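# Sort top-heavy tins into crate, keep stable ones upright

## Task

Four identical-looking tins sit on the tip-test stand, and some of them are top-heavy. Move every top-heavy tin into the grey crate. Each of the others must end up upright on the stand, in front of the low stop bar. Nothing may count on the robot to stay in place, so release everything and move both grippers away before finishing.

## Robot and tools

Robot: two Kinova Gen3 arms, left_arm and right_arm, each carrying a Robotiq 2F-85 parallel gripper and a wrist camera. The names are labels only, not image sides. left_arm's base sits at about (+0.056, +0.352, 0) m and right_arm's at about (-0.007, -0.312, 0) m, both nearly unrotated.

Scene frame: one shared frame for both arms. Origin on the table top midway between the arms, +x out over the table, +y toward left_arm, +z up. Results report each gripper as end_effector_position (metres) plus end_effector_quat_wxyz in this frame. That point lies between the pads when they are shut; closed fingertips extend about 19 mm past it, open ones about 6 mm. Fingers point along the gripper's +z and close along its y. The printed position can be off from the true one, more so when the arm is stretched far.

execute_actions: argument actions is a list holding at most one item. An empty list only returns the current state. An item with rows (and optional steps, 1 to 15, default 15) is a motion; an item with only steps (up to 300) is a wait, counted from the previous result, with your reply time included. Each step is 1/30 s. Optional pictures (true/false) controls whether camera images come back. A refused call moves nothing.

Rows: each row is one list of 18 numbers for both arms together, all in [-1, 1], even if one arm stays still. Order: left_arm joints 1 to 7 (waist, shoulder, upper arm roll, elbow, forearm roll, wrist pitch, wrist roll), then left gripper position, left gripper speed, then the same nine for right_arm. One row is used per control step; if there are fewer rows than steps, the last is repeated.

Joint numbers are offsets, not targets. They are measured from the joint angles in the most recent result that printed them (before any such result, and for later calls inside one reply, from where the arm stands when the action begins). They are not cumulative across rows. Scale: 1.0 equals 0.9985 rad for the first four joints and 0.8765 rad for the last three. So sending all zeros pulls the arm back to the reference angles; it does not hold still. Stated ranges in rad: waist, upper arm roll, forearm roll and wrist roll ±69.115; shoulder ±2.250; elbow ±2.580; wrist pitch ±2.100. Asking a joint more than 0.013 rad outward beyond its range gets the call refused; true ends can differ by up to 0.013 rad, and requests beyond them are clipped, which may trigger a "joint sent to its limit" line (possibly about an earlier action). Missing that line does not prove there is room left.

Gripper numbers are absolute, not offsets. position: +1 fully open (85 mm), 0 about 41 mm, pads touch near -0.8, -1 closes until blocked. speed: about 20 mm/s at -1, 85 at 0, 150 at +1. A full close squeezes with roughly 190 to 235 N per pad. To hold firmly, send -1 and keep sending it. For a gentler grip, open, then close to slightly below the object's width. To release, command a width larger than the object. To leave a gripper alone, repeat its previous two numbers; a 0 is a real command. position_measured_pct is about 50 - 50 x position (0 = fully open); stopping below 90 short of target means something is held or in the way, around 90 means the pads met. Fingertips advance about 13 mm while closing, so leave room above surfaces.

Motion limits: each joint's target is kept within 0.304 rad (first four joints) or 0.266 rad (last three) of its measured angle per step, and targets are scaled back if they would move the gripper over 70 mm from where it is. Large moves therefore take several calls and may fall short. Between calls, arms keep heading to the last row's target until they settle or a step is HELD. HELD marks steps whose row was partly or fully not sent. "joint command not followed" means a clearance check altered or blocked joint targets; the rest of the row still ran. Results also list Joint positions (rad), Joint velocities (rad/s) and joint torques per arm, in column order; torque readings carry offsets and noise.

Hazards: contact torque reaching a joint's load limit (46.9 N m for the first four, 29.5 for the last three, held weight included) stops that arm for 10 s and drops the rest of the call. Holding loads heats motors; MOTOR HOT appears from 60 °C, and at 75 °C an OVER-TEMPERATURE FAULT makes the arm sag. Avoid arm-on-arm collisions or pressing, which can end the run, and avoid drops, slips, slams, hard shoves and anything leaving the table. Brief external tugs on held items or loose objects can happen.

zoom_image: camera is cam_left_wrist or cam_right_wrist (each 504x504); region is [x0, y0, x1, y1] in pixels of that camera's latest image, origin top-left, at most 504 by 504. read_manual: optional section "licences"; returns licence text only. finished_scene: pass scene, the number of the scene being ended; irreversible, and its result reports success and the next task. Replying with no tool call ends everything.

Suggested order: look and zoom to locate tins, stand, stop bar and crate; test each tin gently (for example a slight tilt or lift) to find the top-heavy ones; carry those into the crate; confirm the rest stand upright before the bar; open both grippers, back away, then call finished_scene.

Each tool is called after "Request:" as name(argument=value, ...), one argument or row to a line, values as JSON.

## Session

Request:
execute_actions(
  actions=[],
)

Scene clock: 0.00 s of 6600.00 s.
left_arm: end_effector_position=(-0.1030, +0.5983, +0.1804) position_measured_pct=0.0 end_effector_quat_wxyz=(-0.328, +0.761, -0.559, -0.016) | right_arm: end_effector_position=(+0.1480, -0.2286, +0.2466) position_measured_pct=0.0 end_effector_quat_wxyz=(-0.385, +0.795, +0.450, +0.132)
Joint positions: left_arm=[-2.979  0.266  0.061  2.318  0.756  0.978 -0.034] | right_arm=[ 0.088  0.13   0.592  2.374 -0.63   1.39   0.427]
Joint velocities: left_arm=[ 0.    -0.    -0.     0.    -0.    -0.003 -0.001] | right_arm=[-0.002  0.002 -0.    -0.001  0.     0.001 -0.   ]
Joint torques (N m, as the joint torque sensors report them, + toward a larger angle): no reading
Motor temperatures (°C, as the motors report them): left_arm=[31 35 29 36 40 42 42] | right_arm=[35 35 32 36 40 40 40]

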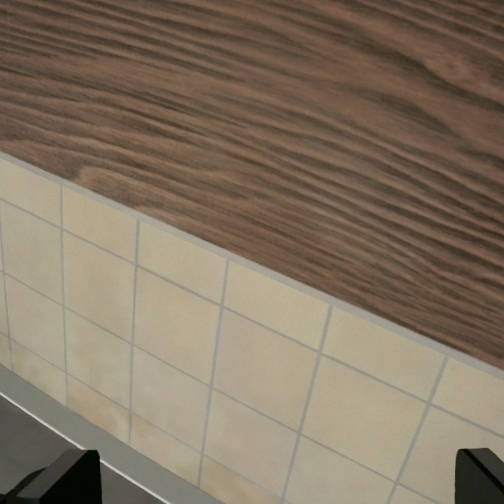

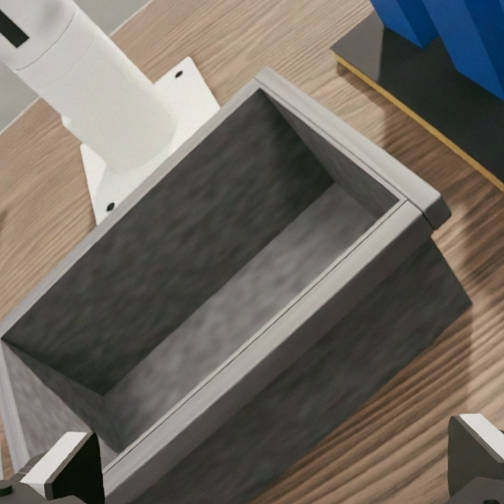

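Request:
execute_actions(
  actions=[
    {"rows":[[-1,0,-0.026,-0.555,-0.367,0.429,-0.277,1,0,0.5,0,0,0,0,0,0,1,0]],"steps":15},
  ],
  pictures=false,
)

Request:
execute_actions(
  actions=[
    {"rows":[[-1,0,-0.026,-0.555,-0.367,0.429,-0.277,1,0,0.3,0,0,0,0,0,0,1,0]],"steps":15},
  ],
  pictures=false,
)

Request:
execute_actions(
  actions=[
    {"rows":[[-1,0,-0.026,-0.555,-0.367,0.429,-0.277,1,0,0.12,0,0,0,0,0,0,1,0]],"steps":15},
  ],
  pictures=false,
)

Scene clock: 37.00 s of 6600.00 s.
left_arm: end_effector_position=(-0.2292, +0.4987, +0.2286) position_measured_pct=0.0 end_effector_quat_wxyz=(-0.278, +0.734, -0.613, -0.088) | right_arm: end_effector_position=(+0.1687, -0.3006, +0.2465) position_measured_pct=0.0 end_effector_quat_wxyz=(-0.348, +0.873, +0.271, +0.210)
Joint positions: left_arm=[-3.295  0.266  0.043  2.011  0.538  1.223 -0.204] | right_arm=[ 0.515  0.13   0.592  2.374 -0.63   1.39   0.427]
Joint velocities: left_arm=[-0.742 -0.    -0.021 -0.704 -0.295  0.376 -0.212] | right_arm=[ 0.737 -0.002  0.002  0.001  0.001 -0.     0.001]
Joint torques (N m, as the joint torque sensors report them, + toward a larger angle): left_arm=[ -0.24 -11.69   0.63  -5.7    0.82   1.    -0.09] | right_arm=[-0.67 -6.19 -0.23 -3.62 -0.55  2.07 -0.38]
Motor temperatures (°C, as the motors report them): left_arm=[31 35 29 36 40 43 42] | right_arm=[35 35 32 36 40 40 40]
Steps of this call (steps 1 to 90: nothing new was sent; then 33.50 s passed at rest; steps 91 to 105: all 15 steps of this action). Readings (joint positions | what the end effector reports):
91: left_arm=[-2.980 0.266 0.061 2.318 0.755 0.979 -0.035] | right_arm=[0.089 0.130 0.592 2.374 -0.630 1.390 0.427] | left_arm position_measured_pct=0.0 | right_arm position_measured_pct=0.0
92: left_arm=[-2.987 0.266 0.061 2.314 0.752 0.984 -0.038] | right_arm=[0.096 0.130 0.591 2.374 -0.630 1.390 0.427] | left_arm position_measured_pct=0.0 | right_arm position_measured_pct=0.0
94: left_arm=[-3.016 0.266 0.060 2.289 0.730 1.006 -0.058] | right_arm=[0.126 0.130 0.591 2.374 -0.630 1.390 0.427] | left_arm position_measured_pct=0.0 | right_arm position_measured_pct=0.0
98: left_arm=[-3.119 0.266 0.051 2.188 0.643 1.094 -0.130] | right_arm=[0.250 0.130 0.591 2.374 -0.630 1.390 0.427] | left_arm position_measured_pct=0.0 | right_arm position_measured_pct=0.0
105: the state above

Scene clock: 37.50 s of 6600.00 s.
left_arm: end_effector_position=(-0.2913, +0.3054, +0.2958) position_measured_pct=0.0 end_effector_quat_wxyz=(-0.177, +0.750, -0.630, -0.099) | right_arm: end_effector_position=(+0.1644, -0.3520, +0.2465) position_measured_pct=0.0 end_effector_quat_wxyz=(-0.313, +0.903, +0.140, +0.259)
Joint positions: left_arm=[-3.656  0.267  0.025  1.659  0.31   1.482 -0.378] | right_arm=[ 0.809  0.13   0.592  2.374 -0.63   1.39   0.427]
Joint velocities: left_arm=[-0.76  -0.001 -0.021 -0.602 -0.277  0.342 -0.205] | right_arm=[ 0.048 -0.001 -0.001 -0.    -0.     0.001 -0.001]
Joint torques (N m, as the joint torque sensors report them, + toward a larger angle): left_arm=[ -0.25 -13.43   1.43  -7.29   1.05   0.6   -0.28] | right_arm=[ 0.71 -6.53  0.29 -4.08 -0.79  2.13 -0.06]
Motor temperatures (°C, as the motors report them): left_arm=[31 35 29 36 40 43 42] | right_arm=[35 35 32 36 40 40 40]
Steps of this call (steps 1 to 15: all 15 steps of this action). Readings (joint positions | what the end effector reports):
1: left_arm=[-3.320 0.266 0.043 1.988 0.528 1.235 -0.211] | right_arm=[0.540 0.130 0.592 2.374 -0.630 1.390 0.427] | left_arm position_measured_pct=0.0 | right_arm position_measured_pct=0.0
2: left_arm=[-3.344 0.266 0.042 1.964 0.516 1.250 -0.220] | right_arm=[0.570 0.130 0.592 2.374 -0.630 1.390 0.427] | left_arm position_measured_pct=0.0 | right_arm position_measured_pct=0.0
4: left_arm=[-3.392 0.267 0.038 1.916 0.477 1.291 -0.252] | right_arm=[0.646 0.130 0.591 2.374 -0.630 1.390 0.427] | left_arm position_measured_pct=0.0 | right_arm position_measured_pct=0.0
8: left_arm=[-3.487 0.267 0.032 1.821 0.398 1.375 -0.314] | right_arm=[0.764 0.130 0.593 2.374 -0.629 1.389 0.427] | left_arm position_measured_pct=0.0 | right_arm position_measured_pct=0.0
15: the state above

Scene clock: 38.00 s of 6600.00 s.
left_arm: end_effector_position=(-0.2288, +0.1123, +0.3785) position_measured_pct=0.0 end_effector_quat_wxyz=(-0.096, +0.798, -0.594, -0.038) | right_arm: end_effector_position=(+0.1585, -0.3719, +0.2465) position_measured_pct=0.0 end_effector_quat_wxyz=(-0.297, +0.910, +0.087, +0.277)
Joint positions: left_arm=[-3.998  0.268  0.007  1.327  0.091  1.732 -0.546] | right_arm=[ 0.927  0.13   0.592  2.374 -0.63   1.39   0.427]
Joint velocities: left_arm=[-0.738 -0.002 -0.021 -0.632 -0.288  0.357 -0.213] | right_arm=[ 0.017 -0.001 -0.     0.    -0.    -0.     0.001]
Joint torques (N m, as the joint torque sensors report them, + toward a larger angle): left_arm=[  0.32 -14.07   0.68  -7.76  -0.24   0.28  -0.46] | right_arm=[ 0.51 -6.1   0.02 -4.15 -0.92  1.85 -0.27]
Motor temperatures (°C, as the motors report them): left_arm=[31 35 29 36 40 43 42] | right_arm=[35 35 32 36 40 40 40]
Steps of this call (steps 1 to 15: all 15 steps of this action). Readings (joint positions | what the end effector reports):
1: left_arm=[-3.681 0.267 0.024 1.639 0.301 1.494 -0.385] | right_arm=[0.812 0.130 0.592 2.374 -0.630 1.390 0.427] | left_arm position_measured_pct=0.0 | right_arm position_measured_pct=0.0
2: left_arm=[-3.704 0.267 0.023 1.618 0.289 1.507 -0.394] | right_arm=[0.820 0.130 0.592 2.374 -0.630 1.390 0.427] | left_arm position_measured_pct=0.0 | right_arm position_measured_pct=0.0
4: left_arm=[-3.747 0.267 0.020 1.574 0.253 1.545 -0.424] | right_arm=[0.851 0.130 0.592 2.374 -0.630 1.390 0.427] | left_arm position_measured_pct=0.0 | right_arm position_measured_pct=0.0
8: left_arm=[-3.835 0.267 0.014 1.486 0.179 1.622 -0.481] | right_arm=[0.916 0.130 0.593 2.374 -0.629 1.389 0.427] | left_arm position_measured_pct=0.0 | right_arm position_measured_pct=0.0
15: the state above

Request:
execute_actions(
  actions=[
    {"rows":[[-1,-0.003,-0.007,-0.313,-0.104,0.149,-0.068,1,0,0,0,0,0,0,0,0,1,0]],"steps":15},
  ],
  pictures=false,
)

Request:
execute_actions(
  actions=[
    {"steps":6},
  ],
  pictures=false,
)

Request:
execute_actions(
  actions=[
    {"rows":[[-0.331,0,0,0,0,0,0,1,0,0,0,0,0,0,0,0,1,0]],"steps":15},
  ],
  pictures=false,
)

Request:
execute_actions(
  actions=[
    {"steps":8},
  ],
)

Scene clock: 45.80 s of 6600.00 s.
left_arm: end_effector_position=(+0.1368, -0.0508, +0.4687) position_measured_pct=0.0 end_effector_quat_wxyz=(-0.002, +0.985, -0.173, +0.000) | right_arm: end_effector_position=(+0.1585, -0.3719, +0.2465) position_measured_pct=0.0 end_effector_quat_wxyz=(-0.297, +0.910, +0.087, +0.277)
Joint positions: left_arm=[-4.976  0.265 -0.002  1.018 -0.002  1.862 -0.606] | right_arm=[ 0.927  0.13   0.592  2.374 -0.63   1.39   0.427]
Joint velocities: left_arm=[-0.325 -0.006 -0.006 -0.094  0.008  0.007  0.015] | right_arm=[-0.001  0.001  0.    -0.    -0.    -0.    -0.   ]
Joint torques (N m, as the joint torque sensors report them, + toward a larger angle): left_arm=[  2.76 -13.96   1.68  -7.82   0.4   -0.19  -0.42] | right_arm=[ 0.04 -6.14  0.23 -4.03 -0.93  1.98 -0.29]
Motor temperatures (°C, as the motors report them): left_arm=[31 35 29 36 40 43 42] | right_arm=[35 34 32 36 40 40 40]
Steps of this call (steps 1 to 45: the robot went on to your last target; steps 46 to 110: nothing new was sent; then 3.63 s passed at rest; steps 111 to 125: all 15 steps of this action). Readings (joint positions | what the end effector reports):
111: left_arm=[-4.655 0.267 -0.001 1.105 -0.011 1.858 -0.621] | right_arm=[0.928 0.130 0.592 2.374 -0.630 1.390 0.427] | left_arm position_measured_pct=0.0 | right_arm position_measured_pct=0.0
112: left_arm=[-4.662 0.267 0.000 1.103 -0.010 1.858 -0.621] | right_arm=[0.927 0.130 0.592 2.374 -0.630 1.390 0.427] | left_arm position_measured_pct=0.0 | right_arm position_measured_pct=0.0
114: left_arm=[-4.691 0.267 0.001 1.096 -0.009 1.859 -0.619] | right_arm=[0.927 0.130 0.592 2.374 -0.630 1.390 0.427] | left_arm position_measured_pct=0.0 | right_arm position_measured_pct=0.0
118: left_arm=[-4.804 0.266 0.001 1.065 -0.006 1.860 -0.614] | right_arm=[0.927 0.130 0.592 2.374 -0.630 1.390 0.427] | left_arm position_measured_pct=0.0 | right_arm position_measured_pct=0.0
125: the state above

Scene clock: 46.00 s of 6600.00 s.
left_arm: end_effector_position=(+0.1431, -0.0502, +0.4701) position_measured_pct=0.0 end_effector_quat_wxyz=(+0.000, +0.986, -0.165, +0.000) | right_arm: end_effector_position=(+0.1585, -0.3719, +0.2465) position_measured_pct=0.0 end_effector_quat_wxyz=(-0.297, +0.910, +0.087, +0.277)
Joint positions: left_arm=[-4.994  0.265  0.     1.014 -0.     1.862 -0.606] | right_arm=[ 0.927  0.13   0.592  2.374 -0.63   1.39   0.427]
Joint velocities: left_arm=[-0.029  0.001  0.001 -0.001 -0.001 -0.    -0.001] | right_arm=[-0.     0.001 -0.    -0.001  0.    -0.001  0.001]
Joint torques (N m, as the joint torque sensors report them, + toward a larger angle): left_arm=[ -0.02 -13.84   0.41  -8.14  -0.19  -0.21   0.05] | right_arm=[ 0.13 -6.14  0.21 -4.16 -0.71  2.05  0.17]
Motor temperatures (°C, as the motors report them): left_arm=[31 35 29 36 40 43 42] | right_arm=[35 34 32 36 40 40 40]
Steps of this call (steps 1 to 6: the robot went on to your last target). Readings (joint positions | what the end effector reports):
1: left_arm=[-4.984 0.265 -0.002 1.016 -0.002 1.862 -0.606] | right_arm=[0.927 0.130 0.592 2.374 -0.630 1.390 0.427] | left_arm position_measured_pct=0.0 | right_arm position_measured_pct=0.0
2: left_arm=[-4.988 0.265 -0.002 1.015 -0.002 1.862 -0.606] | right_arm=[0.927 0.130 0.592 2.374 -0.630 1.390 0.427] | left_arm position_measured_pct=0.0 | right_arm position_measured_pct=0.0
4: left_arm=[-4.991 0.265 -0.000 1.014 -0.001 1.862 -0.606] | right_arm=[0.927 0.130 0.592 2.374 -0.630 1.390 0.427] | left_arm position_measured_pct=0.0 | right_arm position_measured_pct=0.0
6: the state above

Scene clock: 46.50 s of 6600.00 s.
left_arm: end_effector_position=(+0.2640, -0.0032, +0.4699) position_measured_pct=0.0 end_effector_quat_wxyz=(-0.000, +1.000, -0.008, +0.001) | right_arm: end_effector_position=(+0.1585, -0.3719, +0.2465) position_measured_pct=0.0 end_effector_quat_wxyz=(-0.297, +0.910, +0.087, +0.277)
Joint positions: left_arm=[-5.308  0.265 -0.002  1.014 -0.001  1.862 -0.606] | right_arm=[ 0.927  0.13   0.592  2.374 -0.63   1.39   0.427]
Joint velocities: left_arm=[-0.254 -0.001 -0.006 -0.001 -0.003  0.    -0.   ] | right_arm=[ 0.001 -0.001  0.     0.001  0.     0.     0.   ]
Joint torques (N m, as the joint torque sensors report them, + toward a larger angle): left_arm=[  2.16 -14.61   1.48  -8.05   0.1   -0.18  -0.3 ] | right_arm=[ 0.1  -6.05  0.38 -4.49 -0.97  2.28  0.08]
Motor temperatures (°C, as the motors report them): left_arm=[31 35 29 36 40 43 42] | right_arm=[35 34 32 36 40 40 40]
Steps of this call (steps 1 to 15: all 15 steps of this action). Readings (joint positions | what the end effector reports):
1: left_arm=[-4.996 0.265 0.000 1.014 -0.000 1.862 -0.606] | right_arm=[0.927 0.130 0.592 2.374 -0.630 1.390 0.427] | left_arm position_measured_pct=0.0 | right_arm position_measured_pct=0.0
2: left_arm=[-5.002 0.265 0.001 1.014 0.000 1.862 -0.606] | right_arm=[0.927 0.130 0.592 2.374 -0.630 1.390 0.427] | left_arm position_measured_pct=0.0 | right_arm position_measured_pct=0.0
4: left_arm=[-5.032 0.264 0.002 1.014 0.001 1.862 -0.606] | right_arm=[0.927 0.130 0.592 2.374 -0.630 1.390 0.427] | left_arm position_measured_pct=0.0 | right_arm position_measured_pct=0.0
8: left_arm=[-5.146 0.265 0.001 1.014 -0.000 1.862 -0.606] | right_arm=[0.927 0.130 0.592 2.374 -0.630 1.390 0.427] | left_arm position_measured_pct=0.0 | right_arm position_measured_pct=0.0
15: the state above

Scene clock: 46.77 s of 6600.00 s.
left_arm: end_effector_position=(+0.2685, -0.0004, +0.4701) position_measured_pct=0.0 end_effector_quat_wxyz=(+0.000, +1.000, -0.001, +0.000) | right_arm: end_effector_position=(+0.1585, -0.3719, +0.2465) position_measured_pct=0.0 end_effector_quat_wxyz=(-0.297, +0.910, +0.087, +0.277)
Joint positions: left_arm=[-5.323  0.265 -0.     1.014 -0.001  1.862 -0.606] | right_arm=[ 0.927  0.13   0.592  2.374 -0.63   1.39   0.427]
Joint velocities: left_arm=[-0.018 -0.    -0.     0.    -0.    -0.002  0.   ] | right_arm=[-0.     0.001 -0.    -0.002 -0.    -0.001 -0.   ]
Joint torques (N m, as the joint torque sensors report them, + toward a larger angle): left_arm=[  0.28 -14.25   0.77  -8.28  -0.24  -0.33  -0.43] | right_arm=[ 0.18 -5.99 -0.28 -4.37 -0.99  2.21 -0.19]
Motor temperatures (°C, as the motors report them): left_arm=[31 35 29 36 40 43 42] | right_arm=[35 34 32 36 40 40 40]
Steps of this call (steps 1 to 8: the robot went on to your last target). Readings (joint positions | what the end effector reports):
1: left_arm=[-5.314 0.265 -0.002 1.014 -0.002 1.862 -0.606] | right_arm=[0.927 0.130 0.592 2.374 -0.630 1.390 0.427] | left_arm position_measured_pct=0.0 | right_arm position_measured_pct=0.0
2: left_arm=[-5.316 0.265 -0.002 1.014 -0.001 1.862 -0.606] | right_arm=[0.927 0.130 0.592 2.374 -0.630 1.390 0.427] | left_arm position_measured_pct=0.0 | right_arm position_measured_pct=0.0
4: left_arm=[-5.319 0.265 -0.000 1.014 -0.001 1.862 -0.606] | right_arm=[0.927 0.130 0.592 2.374 -0.630 1.390 0.427] | left_arm position_measured_pct=0.0 | right_arm position_measured_pct=0.0
8: the state above

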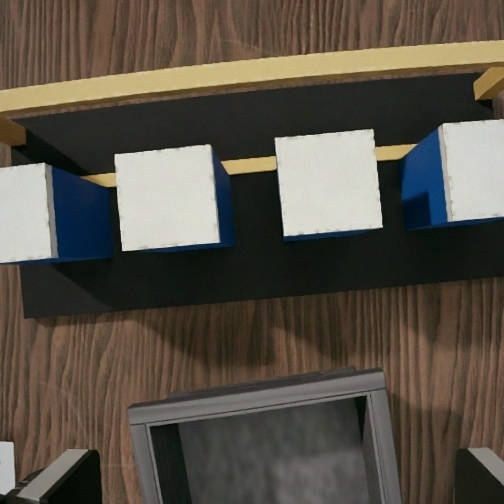

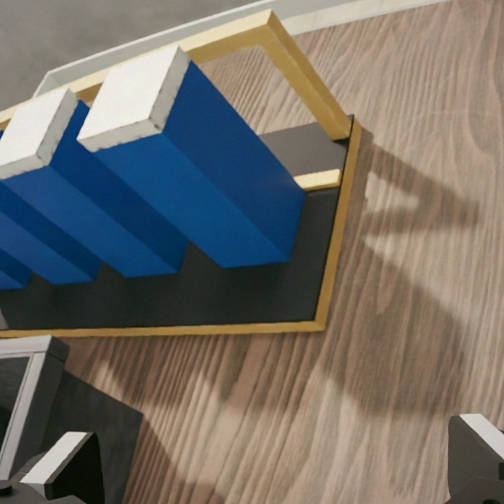

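Request:
zoom_image(
  camera="cam_left_wrist",
  region=[0, 60, 252, 312],
)

Request:
zoom_image(
  camera="cam_left_wrist",
  region=[252, 40, 504, 292],
)

Region (0, 60, 252, 312) of cam_left_wrist's 504x504 image, scaled by 2.000.

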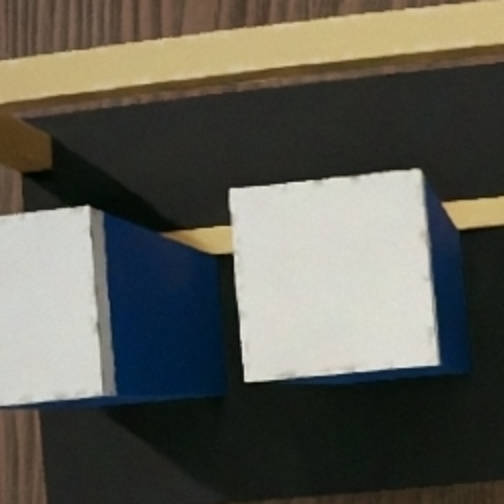

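Region (252, 40, 504, 292) of cam_left_wrist's 504x504 image, scaled by 2.000.

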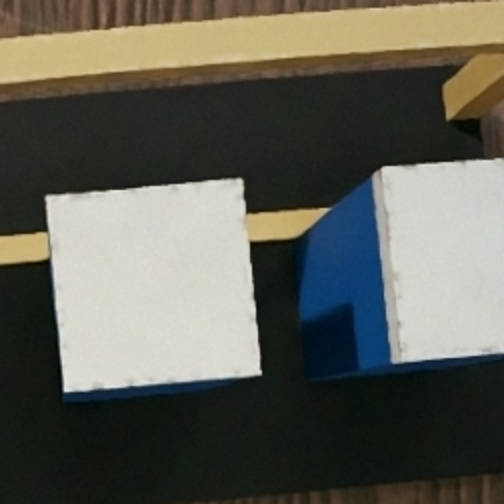

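Request:
execute_actions(
  actions=[
    {"rows":[[-0.2829,-0.2137,0,0.809,0.001,-0.6775,-0.2123,1,0,0,0,0,0,0,0,0,1,0]],"steps":15},
  ],
  pictures=false,
)

Request:
execute_actions(
  actions=[
    {"steps":24},
  ],
)

Request:
execute_actions(
  actions=[
    {"rows":[[0,0.011,0,0.024,0,-0.040,0,1,0,0,0,0,0,0,0,0,1,0],[0,0.022,0,0.048,0,-0.080,0,1,0,0,0,0,0,0,0,0,1,0],[0,0.032,0,0.072,0,-0.119,0,1,0,0,0,0,0,0,0,0,1,0],[0,0.043,0,0.097,0,-0.159,0,1,0,0,0,0,0,0,0,0,1,0],[0,0.054,0,0.121,0,-0.199,0,1,0,0,0,0,0,0,0,0,1,0],[0,0.065,0,0.145,0,-0.239,0,1,0,0,0,0,0,0,0,0,1,0],[0,0.075,0,0.169,0,-0.278,0,1,0,0,0,0,0,0,0,0,1,0],[0,0.091,0,0.186,0,-0.315,0,1,0,0,0,0,0,0,0,0,1,0],[0,0.106,0,0.203,0,-0.352,0,1,0,0,0,0,0,0,0,0,1,0],[0,0.121,0,0.220,0,-0.388,0,1,0,0,0,0,0,0,0,0,1,0],[0,0.136,0,0.237,0,-0.425,0,1,0,0,0,0,0,0,0,0,1,0],[0,0.152,0,0.254,0,-0.462,0,1,0,0,0,0,0,0,0,0,1,0],[0,0.167,0,0.271,0,-0.498,0,1,0,0,0,0,0,0,0,0,1,0],[0,0.182,0,0.287,0,-0.535,0,1,0,0,0,0,0,0,0,0,1,0],[0,0.1974,0,0.3044,0,-0.5716,0,1,0,0,0,0,0,0,0,0,1,0]],"steps":15},
  ],
  pictures=false,
)

Request:
execute_actions(
  actions=[
    {"steps":15},
  ],
)

Scene clock: 134.17 s of 6600.00 s.
left_arm: end_effector_position=(+0.3308, +0.0768, +0.4083) position_measured_pct=0.0 end_effector_quat_wxyz=(+0.046, +0.997, +0.039, +0.048) | right_arm: end_effector_position=(+0.1585, -0.3719, +0.2465) position_measured_pct=0.0 end_effector_quat_wxyz=(-0.297, +0.910, +0.087, +0.277)
Joint positions: left_arm=[-5.567  0.079 -0.001  1.452 -0.     1.478 -0.769] | right_arm=[ 0.927  0.13   0.592  2.374 -0.63   1.39   0.427]
Joint velocities: left_arm=[-0.225 -0.166  0.003  1.202  0.003 -1.034 -0.155] | right_arm=[ 0.001  0.    -0.     0.001  0.     0.    -0.001]
Joint torques (N m, as the joint torque sensors report them, + toward a larger angle): left_arm=[  1.24 -10.54   1.26  -8.79   0.38  -0.48   0.09] | right_arm=[ 0.25 -6.36  0.08 -4.09 -0.92  2.02 -0.29]
Motor temperatures (°C, as the motors report them): left_arm=[31 35 29 36 40 42 42] | right_arm=[35 34 32 36 40 40 40]
Steps of this call (steps 1 to 30: the robot went on to your last target; steps 31 to 100: nothing new was sent; then 83.57 s passed at rest; steps 101 to 115: all 15 steps of this action). Readings (joint positions | what the end effector reports):
101: left_arm=[-5.325 0.264 0.000 1.015 -0.000 1.862 -0.606] | right_arm=[0.927 0.130 0.592 2.374 -0.630 1.390 0.427] | left_arm position_measured_pct=0.0 | right_arm position_measured_pct=0.0
102: left_arm=[-5.331 0.260 0.001 1.020 0.000 1.857 -0.609] | right_arm=[0.927 0.130 0.592 2.374 -0.630 1.390 0.427] | left_arm position_measured_pct=0.0 | right_arm position_measured_pct=0.0
104: left_arm=[-5.358 0.239 0.002 1.046 0.001 1.835 -0.624] | right_arm=[0.927 0.130 0.592 2.374 -0.630 1.390 0.427] | left_arm position_measured_pct=0.0 | right_arm position_measured_pct=0.0
108: left_arm=[-5.458 0.162 0.000 1.164 -0.000 1.731 -0.690] | right_arm=[0.927 0.130 0.592 2.374 -0.630 1.390 0.427] | left_arm position_measured_pct=0.0 | right_arm position_measured_pct=0.0
115: the state above

Scene clock: 134.97 s of 6600.00 s.
left_arm: end_effector_position=(+0.2889, +0.1294, +0.3000) position_measured_pct=0.0 end_effector_quat_wxyz=(+0.000, +0.999, +0.047, -0.000) | right_arm: end_effector_position=(+0.1585, -0.3719, +0.2465) position_measured_pct=0.0 end_effector_quat_wxyz=(-0.297, +0.910, +0.087, +0.277)
Joint positions: left_arm=[-5.605  0.051 -0.     1.822  0.     1.268 -0.792] | right_arm=[ 0.927  0.13   0.592  2.374 -0.63   1.39   0.427]
Joint velocities: left_arm=[-0.001 -0.001  0.     0.001 -0.     0.     0.   ] | right_arm=[ 0.     0.     0.    -0.001  0.     0.001 -0.001]
Joint torques (N m, as the joint torque sensors report them, + toward a larger angle): left_arm=[-0.02 -9.47  0.66 -8.14 -0.18 -0.36 -0.27] | right_arm=[ 0.4  -6.35  0.14 -3.9  -0.74  2.   -0.11]
Motor temperatures (°C, as the motors report them): left_arm=[31 35 29 36 40 42 42] | right_arm=[35 34 32 36 40 40 40]
Steps of this call (steps 1 to 24: the robot went on to your last target). Readings (joint positions | what the end effector reports):
1: left_arm=[-5.574 0.074 -0.001 1.491 -0.000 1.445 -0.774] | right_arm=[0.927 0.130 0.592 2.374 -0.630 1.390 0.427] | left_arm position_measured_pct=0.0 | right_arm position_measured_pct=0.0
2: left_arm=[-5.579 0.070 -0.001 1.529 -0.000 1.416 -0.778] | right_arm=[0.927 0.130 0.592 2.374 -0.630 1.390 0.427] | left_arm position_measured_pct=0.0 | right_arm position_measured_pct=0.0
4: left_arm=[-5.587 0.065 -0.001 1.601 0.000 1.369 -0.782] | right_arm=[0.927 0.130 0.592 2.374 -0.630 1.390 0.427] | left_arm position_measured_pct=0.0 | right_arm position_measured_pct=0.0
8: left_arm=[-5.598 0.057 -0.000 1.734 0.000 1.308 -0.788] | right_arm=[0.927 0.130 0.592 2.374 -0.630 1.390 0.427] | left_arm position_measured_pct=0.0 | right_arm position_measured_pct=0.0
24: the state above

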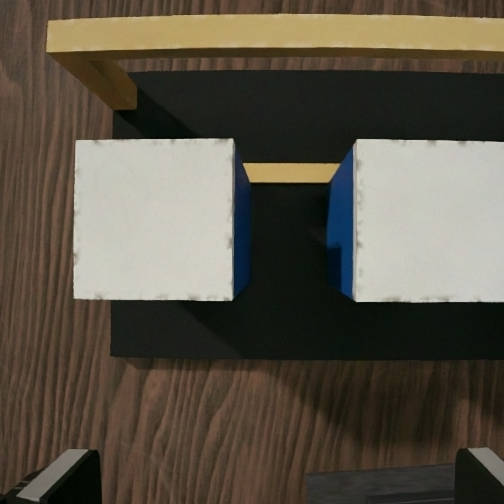

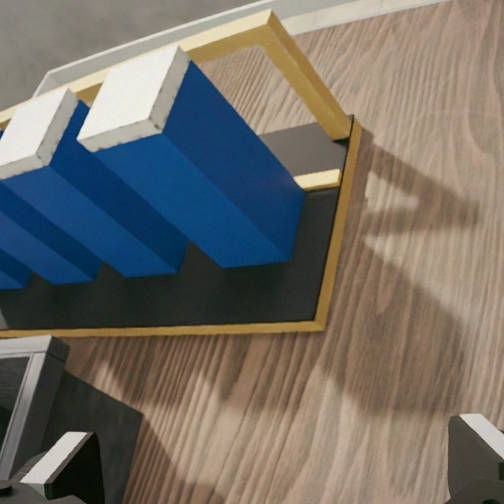

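Scene clock: 135.47 s of 6600.00 s.
left_arm: end_effector_position=(+0.2906, +0.1281, +0.1847) position_measured_pct=0.0 end_effector_quat_wxyz=(-0.000, +0.999, +0.047, -0.001) | right_arm: end_effector_position=(+0.1585, -0.3719, +0.2465) position_measured_pct=0.0 end_effector_quat_wxyz=(-0.297, +0.910, +0.087, +0.277)
Joint positions: left_arm=[-5.605  0.198 -0.     2.068  0.     0.877 -0.792] | right_arm=[ 0.927  0.13   0.592  2.374 -0.63   1.39   0.427]
Joint velocities: left_arm=[ 0.     0.458 -0.     0.531  0.    -1.002 -0.   ] | right_arm=[ 0.001 -0.001 -0.     0.    -0.     0.     0.002]
Joint torques (N m, as the joint torque sensors report them, + toward a larger angle): left_arm=[  0.25 -10.95   0.63  -6.62  -0.06   0.13  -0.12] | right_arm=[ 0.1  -6.26  0.26 -3.97 -0.93  2.28 -0.08]
Motor temperatures (°C, as the motors report them): left_arm=[31 35 29 36 40 42 42] | right_arm=[35 34 32 36 40 40 40]
Steps of this call (steps 1 to 15: all 15 steps of this action). Readings (joint positions | what the end effector reports):
1: left_arm=[-5.605 0.052 -0.000 1.823 0.000 1.267 -0.792] | right_arm=[0.927 0.130 0.592 2.374 -0.630 1.390 0.427] | left_arm position_measured_pct=0.0 | right_arm position_measured_pct=0.0
2: left_arm=[-5.605 0.055 -0.000 1.827 0.000 1.261 -0.792] | right_arm=[0.927 0.130 0.592 2.374 -0.630 1.390 0.427] | left_arm position_measured_pct=0.0 | right_arm position_measured_pct=0.0
4: left_arm=[-5.605 0.067 -0.000 1.852 0.000 1.225 -0.792] | right_arm=[0.927 0.130 0.592 2.374 -0.630 1.390 0.427] | left_arm position_measured_pct=0.0 | right_arm position_measured_pct=0.0
8: left_arm=[-5.605 0.101 -0.000 1.931 0.000 1.111 -0.792] | right_arm=[0.927 0.130 0.592 2.374 -0.630 1.390 0.427] | left_arm position_measured_pct=0.0 | right_arm position_measured_pct=0.0
15: the state above

Scene clock: 135.97 s of 6600.00 s.
left_arm: end_effector_position=(+0.2889, +0.1295, +0.1551) position_measured_pct=0.0 end_effector_quat_wxyz=(+0.000, +0.999, +0.047, -0.000) | right_arm: end_effector_position=(+0.1585, -0.3719, +0.2465) position_measured_pct=0.0 end_effector_quat_wxyz=(-0.297, +0.910, +0.087, +0.277)
Joint positions: left_arm=[-5.605  0.248 -0.     2.126  0.     0.767 -0.792] | right_arm=[ 0.927  0.13   0.592  2.374 -0.63   1.39   0.427]
Joint velocities: left_arm=[ 0.002  0.003  0.     0.001  0.    -0.    -0.   ] | right_arm=[-0.     0.001 -0.    -0.001 -0.    -0.     0.   ]
Joint torques (N m, as the joint torque sensors report them, + toward a larger angle): left_arm=[  0.67 -11.48   0.35  -5.78  -0.17  -0.1   -0.12] | right_arm=[ 0.32 -6.36  0.11 -3.9  -0.6   1.97 -0.09]
Motor temperatures (°C, as the motors report them): left_arm=[31 35 29 36 40 42 42] | right_arm=[35 34 32 36 40 40 40]
Steps of this call (steps 1 to 15: the robot went on to your last target). Readings (joint positions | what the end effector reports):
1: left_arm=[-5.605 0.213 -0.000 2.085 0.000 0.844 -0.792] | right_arm=[0.927 0.130 0.592 2.374 -0.630 1.390 0.427] | left_arm position_measured_pct=0.0 | right_arm position_measured_pct=0.0
2: left_arm=[-5.605 0.226 -0.000 2.101 0.000 0.815 -0.792] | right_arm=[0.927 0.130 0.592 2.374 -0.630 1.390 0.427] | left_arm position_measured_pct=0.0 | right_arm position_measured_pct=0.0
4: left_arm=[-5.605 0.241 -0.000 2.121 0.000 0.778 -0.792] | right_arm=[0.927 0.130 0.592 2.374 -0.630 1.390 0.427] | left_arm position_measured_pct=0.0 | right_arm position_measured_pct=0.0
8: left_arm=[-5.605 0.246 -0.000 2.126 0.000 0.768 -0.792] | right_arm=[0.927 0.130 0.592 2.374 -0.630 1.390 0.427] | left_arm position_measured_pct=0.0 | right_arm position_measured_pct=0.0
15: the state above

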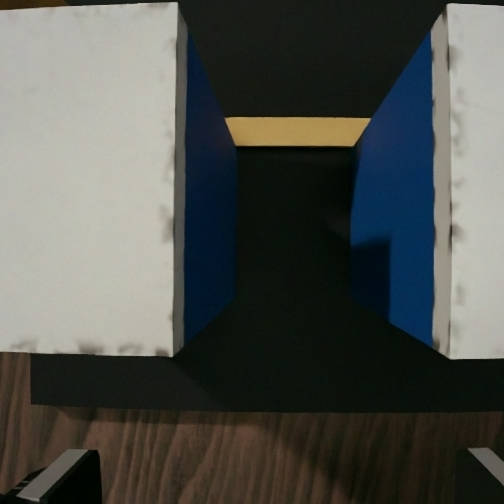

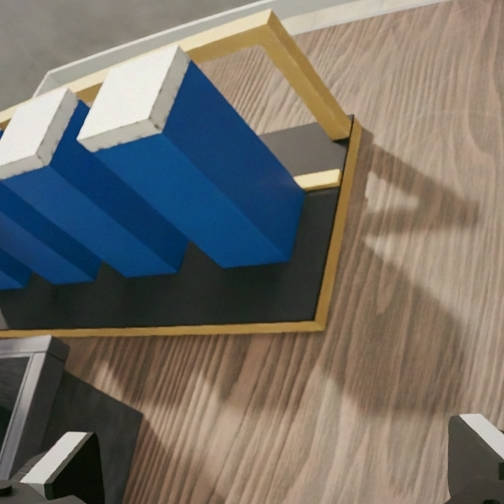

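Request:
execute_actions(
  actions=[
    {"rows":[[-0.0054,0.0044,0,-0.0068,0,0.0027,-0.0062,1,0,0,0,0,0,0,0,0,1,0],[-0.0109,0.0088,0,-0.0135,0,0.0054,-0.0124,1,0,0,0,0,0,0,0,0,1,0],[-0.0163,0.0132,0,-0.0203,0,0.0081,-0.0185,1,0,0,0,0,0,0,0,0,1,0],[-0.0218,0.0176,0,-0.0270,0,0.0108,-0.0247,1,0,0,0,0,0,0,0,0,1,0],[-0.0272,0.0221,0,-0.0338,0,0.0136,-0.0309,1,0,0,0,0,0,0,0,0,1,0],[-0.0327,0.0265,0,-0.0406,0,0.0163,-0.0371,1,0,0,0,0,0,0,0,0,1,0],[-0.0381,0.0309,0,-0.0473,0,0.0190,-0.0433,1,0,0,0,0,0,0,0,0,1,0],[-0.0436,0.0353,0,-0.0541,0,0.0217,-0.0494,1,0,0,0,0,0,0,0,0,1,0]],"steps":13},
  ],
  pictures=false,
)

Request:
execute_actions(
  actions=[
    {"rows":[[-0.0022,0.0018,0,-0.0027,0,0.0011,-0.0025,1,0,0,0,0,0,0,0,0,1,0],[-0.0044,0.0035,0,-0.0054,0,0.0022,-0.0049,1,0,0,0,0,0,0,0,0,1,0],[-0.0065,0.0053,0,-0.0081,0,0.0033,-0.0074,1,0,0,0,0,0,0,0,0,1,0],[-0.0087,0.0071,0,-0.0108,0,0.0043,-0.0099,1,0,0,0,0,0,0,0,0,1,0],[-0.0109,0.0088,0,-0.0135,0,0.0054,-0.0124,1,0,0,0,0,0,0,0,0,1,0],[-0.0131,0.0106,0,-0.0162,0,0.0065,-0.0148,1,0,0,0,0,0,0,0,0,1,0],[-0.0152,0.0123,0,-0.0189,0,0.0076,-0.0173,1,0,0,0,0,0,0,0,0,1,0],[-0.0174,0.0141,0,-0.0216,0,0.0087,-0.0198,1,0,0,0,0,0,0,0,0,1,0],[-0.0196,0.0159,0,-0.0243,0,0.0098,-0.0222,1,0,0,0,0,0,0,0,0,1,0],[-0.0218,0.0176,0,-0.0270,0,0.0108,-0.0247,1,0,0,0,0,0,0,0,0,1,0],[-0.0240,0.0194,0,-0.0297,0,0.0119,-0.0272,1,0,0,0,0,0,0,0,0,1,0],[-0.0261,0.0212,0,-0.0324,0,0.0130,-0.0297,1,0,0,0,0,0,0,0,0,1,0],[-0.0283,0.0229,0,-0.0352,0,0.0141,-0.0321,1,0,0,0,0,0,0,0,0,1,0],[-0.0305,0.0247,0,-0.0379,0,0.0152,-0.0346,1,0,0,0,0,0,0,0,0,1,0],[-0.0327,0.0265,0,-0.0406,0,0.0163,-0.0371,1,0,0,0,0,0,0,0,0,1,0]],"steps":15},
  ],
  pictures=false,
)

Request:
execute_actions(
  actions=[
    {"steps":5},
  ],
  pictures=false,
)

Request:
execute_actions(
  actions=[
    {"rows":[[-0.0022,0.0018,0,-0.0027,0,0.0011,-0.0025,1,0,0,0,0,0,0,0,0,1,0],[-0.0044,0.0035,0,-0.0054,0,0.0022,-0.0049,1,0,0,0,0,0,0,0,0,1,0],[-0.0065,0.0053,0,-0.0081,0,0.0033,-0.0074,1,0,0,0,0,0,0,0,0,1,0],[-0.0087,0.0071,0,-0.0108,0,0.0043,-0.0099,1,0,0,0,0,0,0,0,0,1,0],[-0.0109,0.0088,0,-0.0135,0,0.0054,-0.0124,1,0,0,0,0,0,0,0,0,1,0],[-0.0131,0.0106,0,-0.0162,0,0.0065,-0.0148,1,0,0,0,0,0,0,0,0,1,0],[-0.0152,0.0123,0,-0.0189,0,0.0076,-0.0173,1,0,0,0,0,0,0,0,0,1,0],[-0.0174,0.0141,0,-0.0216,0,0.0087,-0.0198,1,0,0,0,0,0,0,0,0,1,0],[-0.0196,0.0159,0,-0.0243,0,0.0098,-0.0222,1,0,0,0,0,0,0,0,0,1,0],[-0.0218,0.0176,0,-0.0270,0,0.0108,-0.0247,1,0,0,0,0,0,0,0,0,1,0],[-0.0240,0.0194,0,-0.0297,0,0.0119,-0.0272,1,0,0,0,0,0,0,0,0,1,0],[-0.0261,0.0212,0,-0.0324,0,0.0130,-0.0297,1,0,0,0,0,0,0,0,0,1,0],[-0.0283,0.0229,0,-0.0352,0,0.0141,-0.0321,1,0,0,0,0,0,0,0,0,1,0],[-0.0305,0.0247,0,-0.0379,0,0.0152,-0.0346,1,0,0,0,0,0,0,0,0,1,0],[-0.0327,0.0265,0,-0.0406,0,0.0163,-0.0371,1,0,0,0,0,0,0,0,0,1,0]],"steps":15},
  ],
  pictures=false,
)

Request:
execute_actions(
  actions=[
    {"steps":12},
  ],
)

Scene clock: 180.83 s of 6600.00 s.
left_arm: end_effector_position=(+0.3129, +0.1284, +0.1558) position_measured_pct=0.0 end_effector_quat_wxyz=(+0.000, +0.999, +0.046, +0.000) | right_arm: end_effector_position=(+0.1585, -0.3719, +0.2465) position_measured_pct=0.0 end_effector_quat_wxyz=(-0.297, +0.910, +0.087, +0.277)
Joint positions: left_arm=[-5.647  0.282 -0.     2.072  0.     0.786 -0.835] | right_arm=[ 0.927  0.13   0.592  2.374 -0.63   1.39   0.427]
Joint velocities: left_arm=[-0.015  0.012  0.004 -0.01   0.002  0.006 -0.006] | right_arm=[-0.001 -0.001  0.    -0.     0.     0.     0.003]
Joint torques (N m, as the joint torque sensors report them, + toward a larger angle): left_arm=[  0.42 -12.04   0.32  -6.05  -0.43  -0.28  -0.59] | right_arm=[ 0.2  -6.53 -0.16 -4.05 -0.79  2.05 -0.26]
Motor temperatures (°C, as the motors report them): left_arm=[31 35 29 36 40 42 42] | right_arm=[35 34 32 36 40 40 40]
Steps of this call (steps 1 to 15: the robot went on to your last target; steps 16 to 90: nothing new was sent; then 41.43 s passed at rest; steps 91 to 103: all 13 steps of this action). Readings (joint positions | what the end effector reports):
91: left_arm=[-5.606 0.249 0.000 2.125 0.000 0.768 -0.792] | right_arm=[0.927 0.130 0.592 2.374 -0.630 1.390 0.427] | left_arm position_measured_pct=0.0 | right_arm position_measured_pct=0.0
92: left_arm=[-5.609 0.251 0.000 2.123 0.001 0.769 -0.794] | right_arm=[0.927 0.130 0.592 2.374 -0.630 1.390 0.427] | left_arm position_measured_pct=0.0 | right_arm position_measured_pct=0.0
94: left_arm=[-5.617 0.258 0.000 2.113 0.000 0.772 -0.802] | right_arm=[0.927 0.130 0.592 2.374 -0.630 1.390 0.427] | left_arm position_measured_pct=0.0 | right_arm position_measured_pct=0.0
98: left_arm=[-5.636 0.274 0.000 2.088 0.000 0.781 -0.822] | right_arm=[0.927 0.130 0.592 2.374 -0.630 1.390 0.427] | left_arm position_measured_pct=0.0 | right_arm position_measured_pct=0.0
103: the state above

Scene clock: 181.33 s of 6600.00 s.
left_arm: end_effector_position=(+0.3282, +0.1287, +0.1560) position_measured_pct=0.0 end_effector_quat_wxyz=(+0.001, +0.999, +0.046, +0.000) | right_arm: end_effector_position=(+0.1585, -0.3719, +0.2465) position_measured_pct=0.0 end_effector_quat_wxyz=(-0.297, +0.910, +0.087, +0.277)
Joint positions: left_arm=[-5.674  0.304  0.     2.038  0.001  0.799 -0.863] | right_arm=[ 0.927  0.13   0.592  2.374 -0.63   1.39   0.427]
Joint velocities: left_arm=[-0.068  0.062 -0.002 -0.08  -0.002  0.026 -0.065] | right_arm=[-0.    -0.001  0.    -0.001 -0.    -0.     0.004]
Joint torques (N m, as the joint torque sensors report them, + toward a larger angle): left_arm=[ -0.2  -12.55   0.1   -6.42  -0.17  -0.26   0.19] | right_arm=[ 0.35 -6.17  0.24 -4.08 -0.95  2.04 -0.01]
Motor temperatures (°C, as the motors report them): left_arm=[31 35 29 36 40 42 42] | right_arm=[35 34 32 36 40 40 40]
Steps of this call (steps 1 to 15: all 15 steps of this action). Readings (joint positions | what the end effector reports):
1: left_arm=[-5.647 0.282 -0.000 2.072 0.000 0.786 -0.835] | right_arm=[0.927 0.130 0.592 2.374 -0.630 1.390 0.427] | left_arm position_measured_pct=0.0 | right_arm position_measured_pct=0.0
2: left_arm=[-5.648 0.283 -0.000 2.071 0.000 0.787 -0.836] | right_arm=[0.927 0.130 0.592 2.374 -0.630 1.390 0.427] | left_arm position_measured_pct=0.0 | right_arm position_measured_pct=0.0
4: left_arm=[-5.652 0.286 -0.000 2.067 0.000 0.788 -0.839] | right_arm=[0.927 0.130 0.592 2.374 -0.630 1.390 0.427] | left_arm position_measured_pct=0.0 | right_arm position_measured_pct=0.0
8: left_arm=[-5.659 0.292 0.001 2.057 0.001 0.793 -0.848] | right_arm=[0.927 0.130 0.592 2.374 -0.630 1.390 0.427] | left_arm position_measured_pct=0.0 | right_arm position_measured_pct=0.0
15: the state above

Scene clock: 181.50 s of 6600.00 s.
left_arm: end_effector_position=(+0.3307, +0.1288, +0.1559) position_measured_pct=0.0 end_effector_quat_wxyz=(+0.000, +0.999, +0.046, +0.000) | right_arm: end_effector_position=(+0.1585, -0.3719, +0.2465) position_measured_pct=0.0 end_effector_quat_wxyz=(-0.297, +0.910, +0.087, +0.277)
Joint positions: left_arm=[-5.678  0.308 -0.     2.033  0.001  0.801 -0.867] | right_arm=[ 0.927  0.13   0.592  2.374 -0.63   1.39   0.427]
Joint velocities: left_arm=[-0.009  0.007  0.001 -0.003  0.002  0.001 -0.002] | right_arm=[-0.001 -0.001  0.     0.001 -0.    -0.    -0.001]
Joint torques (N m, as the joint torque sensors report them, + toward a larger angle): left_arm=[ -0.3  -12.67   0.26  -6.37  -0.2   -0.44   0.22] | right_arm=[ 0.29 -6.37  0.28 -4.05 -0.83  2.24 -0.03]
Motor temperatures (°C, as the motors report them): left_arm=[31 35 29 36 40 42 42] | right_arm=[35 34 32 36 40 40 40]
Steps of this call (steps 1 to 5: the robot went on to your last target). Readings (joint positions | what the end effector reports):
1: left_arm=[-5.676 0.306 0.000 2.035 0.001 0.800 -0.865] | right_arm=[0.927 0.130 0.592 2.374 -0.630 1.390 0.427] | left_arm position_measured_pct=0.0 | right_arm position_measured_pct=0.0
2: left_arm=[-5.677 0.306 -0.000 2.034 0.000 0.800 -0.866] | right_arm=[0.927 0.130 0.592 2.374 -0.630 1.390 0.427] | left_arm position_measured_pct=0.0 | right_arm position_measured_pct=0.0
4: left_arm=[-5.678 0.307 -0.000 2.033 0.000 0.800 -0.867] | right_arm=[0.927 0.130 0.592 2.374 -0.630 1.390 0.427] | left_arm position_measured_pct=0.0 | right_arm position_measured_pct=0.0
5: the state above

Scene clock: 182.00 s of 6600.00 s.
left_arm: end_effector_position=(+0.3465, +0.1302, +0.1556) position_measured_pct=0.0 end_effector_quat_wxyz=(+0.000, +0.999, +0.046, +0.000) | right_arm: end_effector_position=(+0.1585, -0.3719, +0.2465) position_measured_pct=0.0 end_effector_quat_wxyz=(-0.297, +0.910, +0.087, +0.277)
Joint positions: left_arm=[-5.706  0.33   0.     1.998  0.001  0.813 -0.895] | right_arm=[ 0.927  0.13   0.592  2.374 -0.63   1.39   0.427]
Joint velocities: left_arm=[-0.067  0.053 -0.001 -0.085 -0.001  0.028 -0.066] | right_arm=[-0.001 -0.    -0.    -0.001 -0.     0.001 -0.002]
Joint torques (N m, as the joint torque sensors report them, + toward a larger angle): left_arm=[  0.   -13.16   0.49  -6.78  -0.18  -0.18  -0.34] | right_arm=[-0.23 -6.01  0.04 -4.1  -0.64  2.13 -0.14]
Motor temperatures (°C, as the motors report them): left_arm=[31 35 29 36 40 42 42] | right_arm=[35 34 32 36 40 40 40]
Steps of this call (steps 1 to 15: all 15 steps of this action). Readings (joint positions | what the end effector reports):
1: left_arm=[-5.679 0.308 0.000 2.032 0.001 0.801 -0.867] | right_arm=[0.927 0.130 0.592 2.374 -0.630 1.390 0.427] | left_arm position_measured_pct=0.0 | right_arm position_measured_pct=0.0
2: left_arm=[-5.680 0.309 0.000 2.031 0.001 0.802 -0.868] | right_arm=[0.927 0.130 0.592 2.374 -0.630 1.390 0.427] | left_arm position_measured_pct=0.0 | right_arm position_measured_pct=0.0
4: left_arm=[-5.683 0.312 0.000 2.027 0.001 0.803 -0.872] | right_arm=[0.927 0.130 0.592 2.374 -0.630 1.390 0.427] | left_arm position_measured_pct=0.0 | right_arm position_measured_pct=0.0
8: left_arm=[-5.691 0.318 0.000 2.017 0.001 0.807 -0.880] | right_arm=[0.927 0.130 0.592 2.374 -0.630 1.390 0.427] | left_arm position_measured_pct=0.0 | right_arm position_measured_pct=0.0
15: the state above

Scene clock: 182.40 s of 6600.00 s.
left_arm: end_effector_position=(+0.3492, +0.1305, +0.1556) position_measured_pct=0.0 end_effector_quat_wxyz=(+0.000, +0.999, +0.046, +0.000) | right_arm: end_effector_position=(+0.1585, -0.3719, +0.2465) position_measured_pct=0.0 end_effector_quat_wxyz=(-0.297, +0.910, +0.087, +0.277)
Joint positions: left_arm=[-5.711  0.334 -0.     1.992  0.001  0.815 -0.9  ] | right_arm=[ 0.927  0.13   0.592  2.374 -0.63   1.39   0.427]
Joint velocities: left_arm=[-0.001  0.001  0.001  0.001  0.001 -0.    -0.   ] | right_arm=[-0.    -0.001  0.    -0.001  0.    -0.001 -0.   ]
Joint torques (N m, as the joint torque sensors report them, + toward a larger angle): left_arm=[  0.65 -13.73  -0.01  -6.3   -0.03  -0.39  -0.09] | right_arm=[ 0.21 -6.35  0.51 -4.   -0.77  2.16 -0.02]
Motor temperatures (°C, as the motors report them): left_arm=[31 35 29 36 40 42 42] | right_arm=[35 34 32 36 40 40 40]
Steps of this call (steps 1 to 12: the robot went on to your last target). Readings (joint positions | what the end effector reports):
1: left_arm=[-5.708 0.332 -0.000 1.995 0.001 0.814 -0.897] | right_arm=[0.927 0.130 0.592 2.374 -0.630 1.390 0.427] | left_arm position_measured_pct=0.0 | right_arm position_measured_pct=0.0
2: left_arm=[-5.709 0.333 -0.000 1.994 0.000 0.814 -0.899] | right_arm=[0.927 0.130 0.592 2.374 -0.630 1.390 0.427] | left_arm position_measured_pct=0.0 | right_arm position_measured_pct=0.0
4: left_arm=[-5.710 0.333 -0.000 1.992 0.001 0.815 -0.899] | right_arm=[0.927 0.130 0.592 2.374 -0.630 1.390 0.427] | left_arm position_measured_pct=0.0 | right_arm position_measured_pct=0.0
8: left_arm=[-5.711 0.334 -0.000 1.992 0.001 0.815 -0.900] | right_arm=[0.927 0.130 0.592 2.374 -0.630 1.390 0.427] | left_arm position_measured_pct=0.0 | right_arm position_measured_pct=0.0
12: the state above

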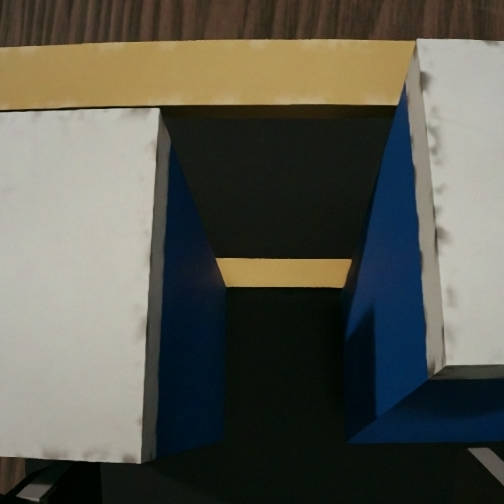

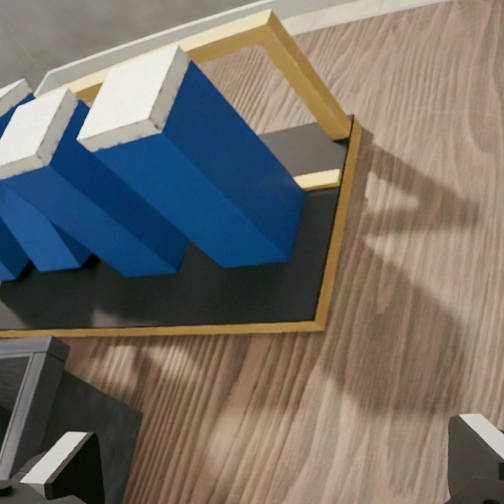

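Request:
execute_actions(
  actions=[
    {"rows":[[-0.0014,0.0014,0,-0.0022,0,0.001,-0.0016,1,0,0,0,0,0,0,0,0,1,0],[-0.0029,0.0027,0,-0.0044,0,0.0019,-0.0033,1,0,0,0,0,0,0,0,0,1,0],[-0.0043,0.0041,0,-0.0066,0,0.0029,-0.0049,1,0,0,0,0,0,0,0,0,1,0],[-0.0057,0.0054,0,-0.0088,0,0.0039,-0.0065,1,0,0,0,0,0,0,0,0,1,0],[-0.0072,0.0068,0,-0.0111,0,0.0049,-0.0082,1,0,0,0,0,0,0,0,0,1,0],[-0.0086,0.0082,0,-0.0133,0,0.0058,-0.0098,1,0,0,0,0,0,0,0,0,1,0],[-0.01,0.0095,0,-0.0155,0,0.0068,-0.0114,1,0,0,0,0,0,0,0,0,1,0],[-0.0114,0.0109,0,-0.0177,0,0.0078,-0.013,1,0,0,0,0,0,0,0,0,1,0],[-0.0129,0.0122,0,-0.0199,0,0.0087,-0.0147,1,0,0,0,0,0,0,0,0,1,0],[-0.0143,0.0136,0,-0.0221,0,0.0097,-0.0163,1,0,0,0,0,0,0,0,0,1,0]],"steps":15},
  ],
  pictures=false,
)

Request:
execute_actions(
  actions=[
    {"steps":8},
  ],
)

Scene clock: 201.37 s of 6600.00 s.
left_arm: end_effector_position=(+0.3583, +0.1307, +0.1558) position_measured_pct=0.0 end_effector_quat_wxyz=(+0.001, +0.999, +0.046, +0.000) | right_arm: end_effector_position=(+0.1585, -0.3719, +0.2465) position_measured_pct=0.0 end_effector_quat_wxyz=(-0.297, +0.910, +0.087, +0.277)
Joint positions: left_arm=[-5.725  0.347 -0.     1.97   0.001  0.823 -0.914] | right_arm=[ 0.927  0.13   0.592  2.374 -0.63   1.39   0.427]
Joint velocities: left_arm=[-0.006  0.003  0.001 -0.     0.     0.001 -0.002] | right_arm=[-0.001  0.     0.    -0.    -0.    -0.     0.   ]
Joint torques (N m, as the joint torque sensors report them, + toward a larger angle): left_arm=[  0.59 -13.46   0.29  -5.96  -0.19  -0.4   -0.42] | right_arm=[ 0.58 -6.2   0.41 -4.09 -0.57  2.29 -0.22]
Motor temperatures (°C, as the motors report them): left_arm=[31 35 29 36 40 42 42] | right_arm=[35 34 32 36 40 40 40]
Steps of this call (steps 1 to 15: the robot went on to your last target; steps 16 to 90: nothing new was sent; then 15.47 s passed at rest; steps 91 to 105: all 15 steps of this action). Readings (joint positions | what the end effector reports):
91: left_arm=[-5.711 0.334 -0.000 1.992 0.001 0.815 -0.900] | right_arm=[0.927 0.130 0.592 2.374 -0.630 1.390 0.427] | left_arm position_measured_pct=0.0 | right_arm position_measured_pct=0.0
92: left_arm=[-5.712 0.335 0.000 1.991 0.001 0.815 -0.900] | right_arm=[0.927 0.130 0.592 2.374 -0.630 1.390 0.427] | left_arm position_measured_pct=0.0 | right_arm position_measured_pct=0.0
94: left_arm=[-5.714 0.337 0.000 1.987 0.001 0.817 -0.903] | right_arm=[0.927 0.130 0.592 2.374 -0.630 1.390 0.427] | left_arm position_measured_pct=0.0 | right_arm position_measured_pct=0.0
98: left_arm=[-5.720 0.342 -0.000 1.979 0.001 0.820 -0.908] | right_arm=[0.927 0.130 0.592 2.374 -0.630 1.390 0.427] | left_arm position_measured_pct=0.0 | right_arm position_measured_pct=0.0
105: the state above

Scene clock: 201.63 s of 6600.00 s.
left_arm: end_effector_position=(+0.3584, +0.1308, +0.1556) position_measured_pct=0.0 end_effector_quat_wxyz=(+0.000, +0.999, +0.046, +0.000) | right_arm: end_effector_position=(+0.1585, -0.3719, +0.2465) position_measured_pct=0.0 end_effector_quat_wxyz=(-0.297, +0.910, +0.087, +0.277)
Joint positions: left_arm=[-5.725  0.347 -0.     1.97   0.001  0.823 -0.914] | right_arm=[ 0.927  0.13   0.592  2.374 -0.63   1.39   0.427]
Joint velocities: left_arm=[-0.     0.001  0.    -0.001 -0.     0.001 -0.   ] | right_arm=[-0.     0.001 -0.    -0.001  0.    -0.    -0.001]
Joint torques (N m, as the joint torque sensors report them, + toward a larger angle): left_arm=[  0.17 -13.79   0.61  -6.36  -0.23  -0.21  -0.13] | right_arm=[ 0.27 -6.09  0.04 -4.08 -0.85  2.1  -0.06]
Motor temperatures (°C, as the motors report them): left_arm=[31 35 29 36 40 42 42] | right_arm=[35 34 32 36 40 40 40]
Steps of this call (steps 1 to 8: the robot went on to your last target). Readings (joint positions | what the end effector reports):
1: left_arm=[-5.725 0.347 -0.000 1.970 0.001 0.823 -0.914] | right_arm=[0.927 0.130 0.592 2.374 -0.630 1.390 0.427] | left_arm position_measured_pct=0.0 | right_arm position_measured_pct=0.0
2: left_arm=[-5.725 0.347 -0.000 1.970 0.001 0.823 -0.914] | right_arm=[0.927 0.130 0.592 2.374 -0.630 1.390 0.427] | left_arm position_measured_pct=0.0 | right_arm position_measured_pct=0.0
4: left_arm=[-5.725 0.347 -0.000 1.970 0.001 0.823 -0.914] | right_arm=[0.927 0.130 0.592 2.374 -0.630 1.390 0.427] | left_arm position_measured_pct=0.0 | right_arm position_measured_pct=0.0
8: the state above

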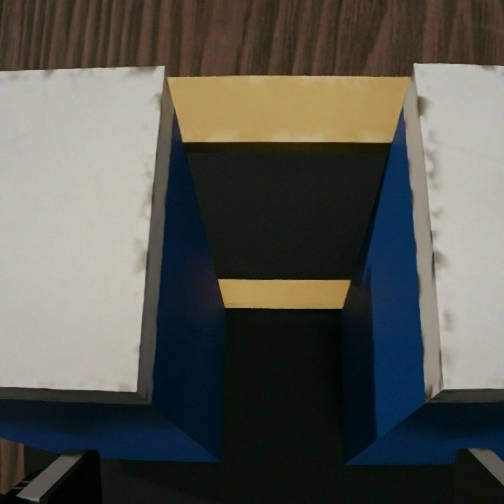

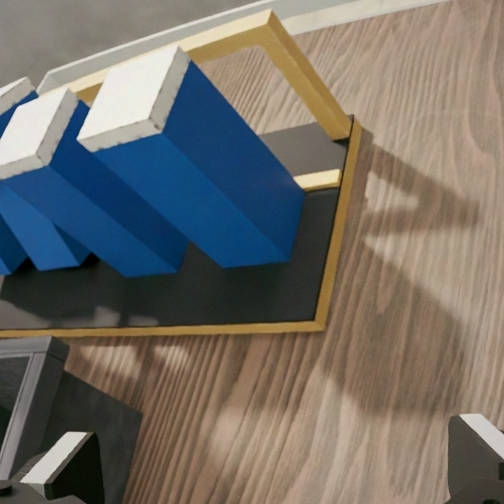

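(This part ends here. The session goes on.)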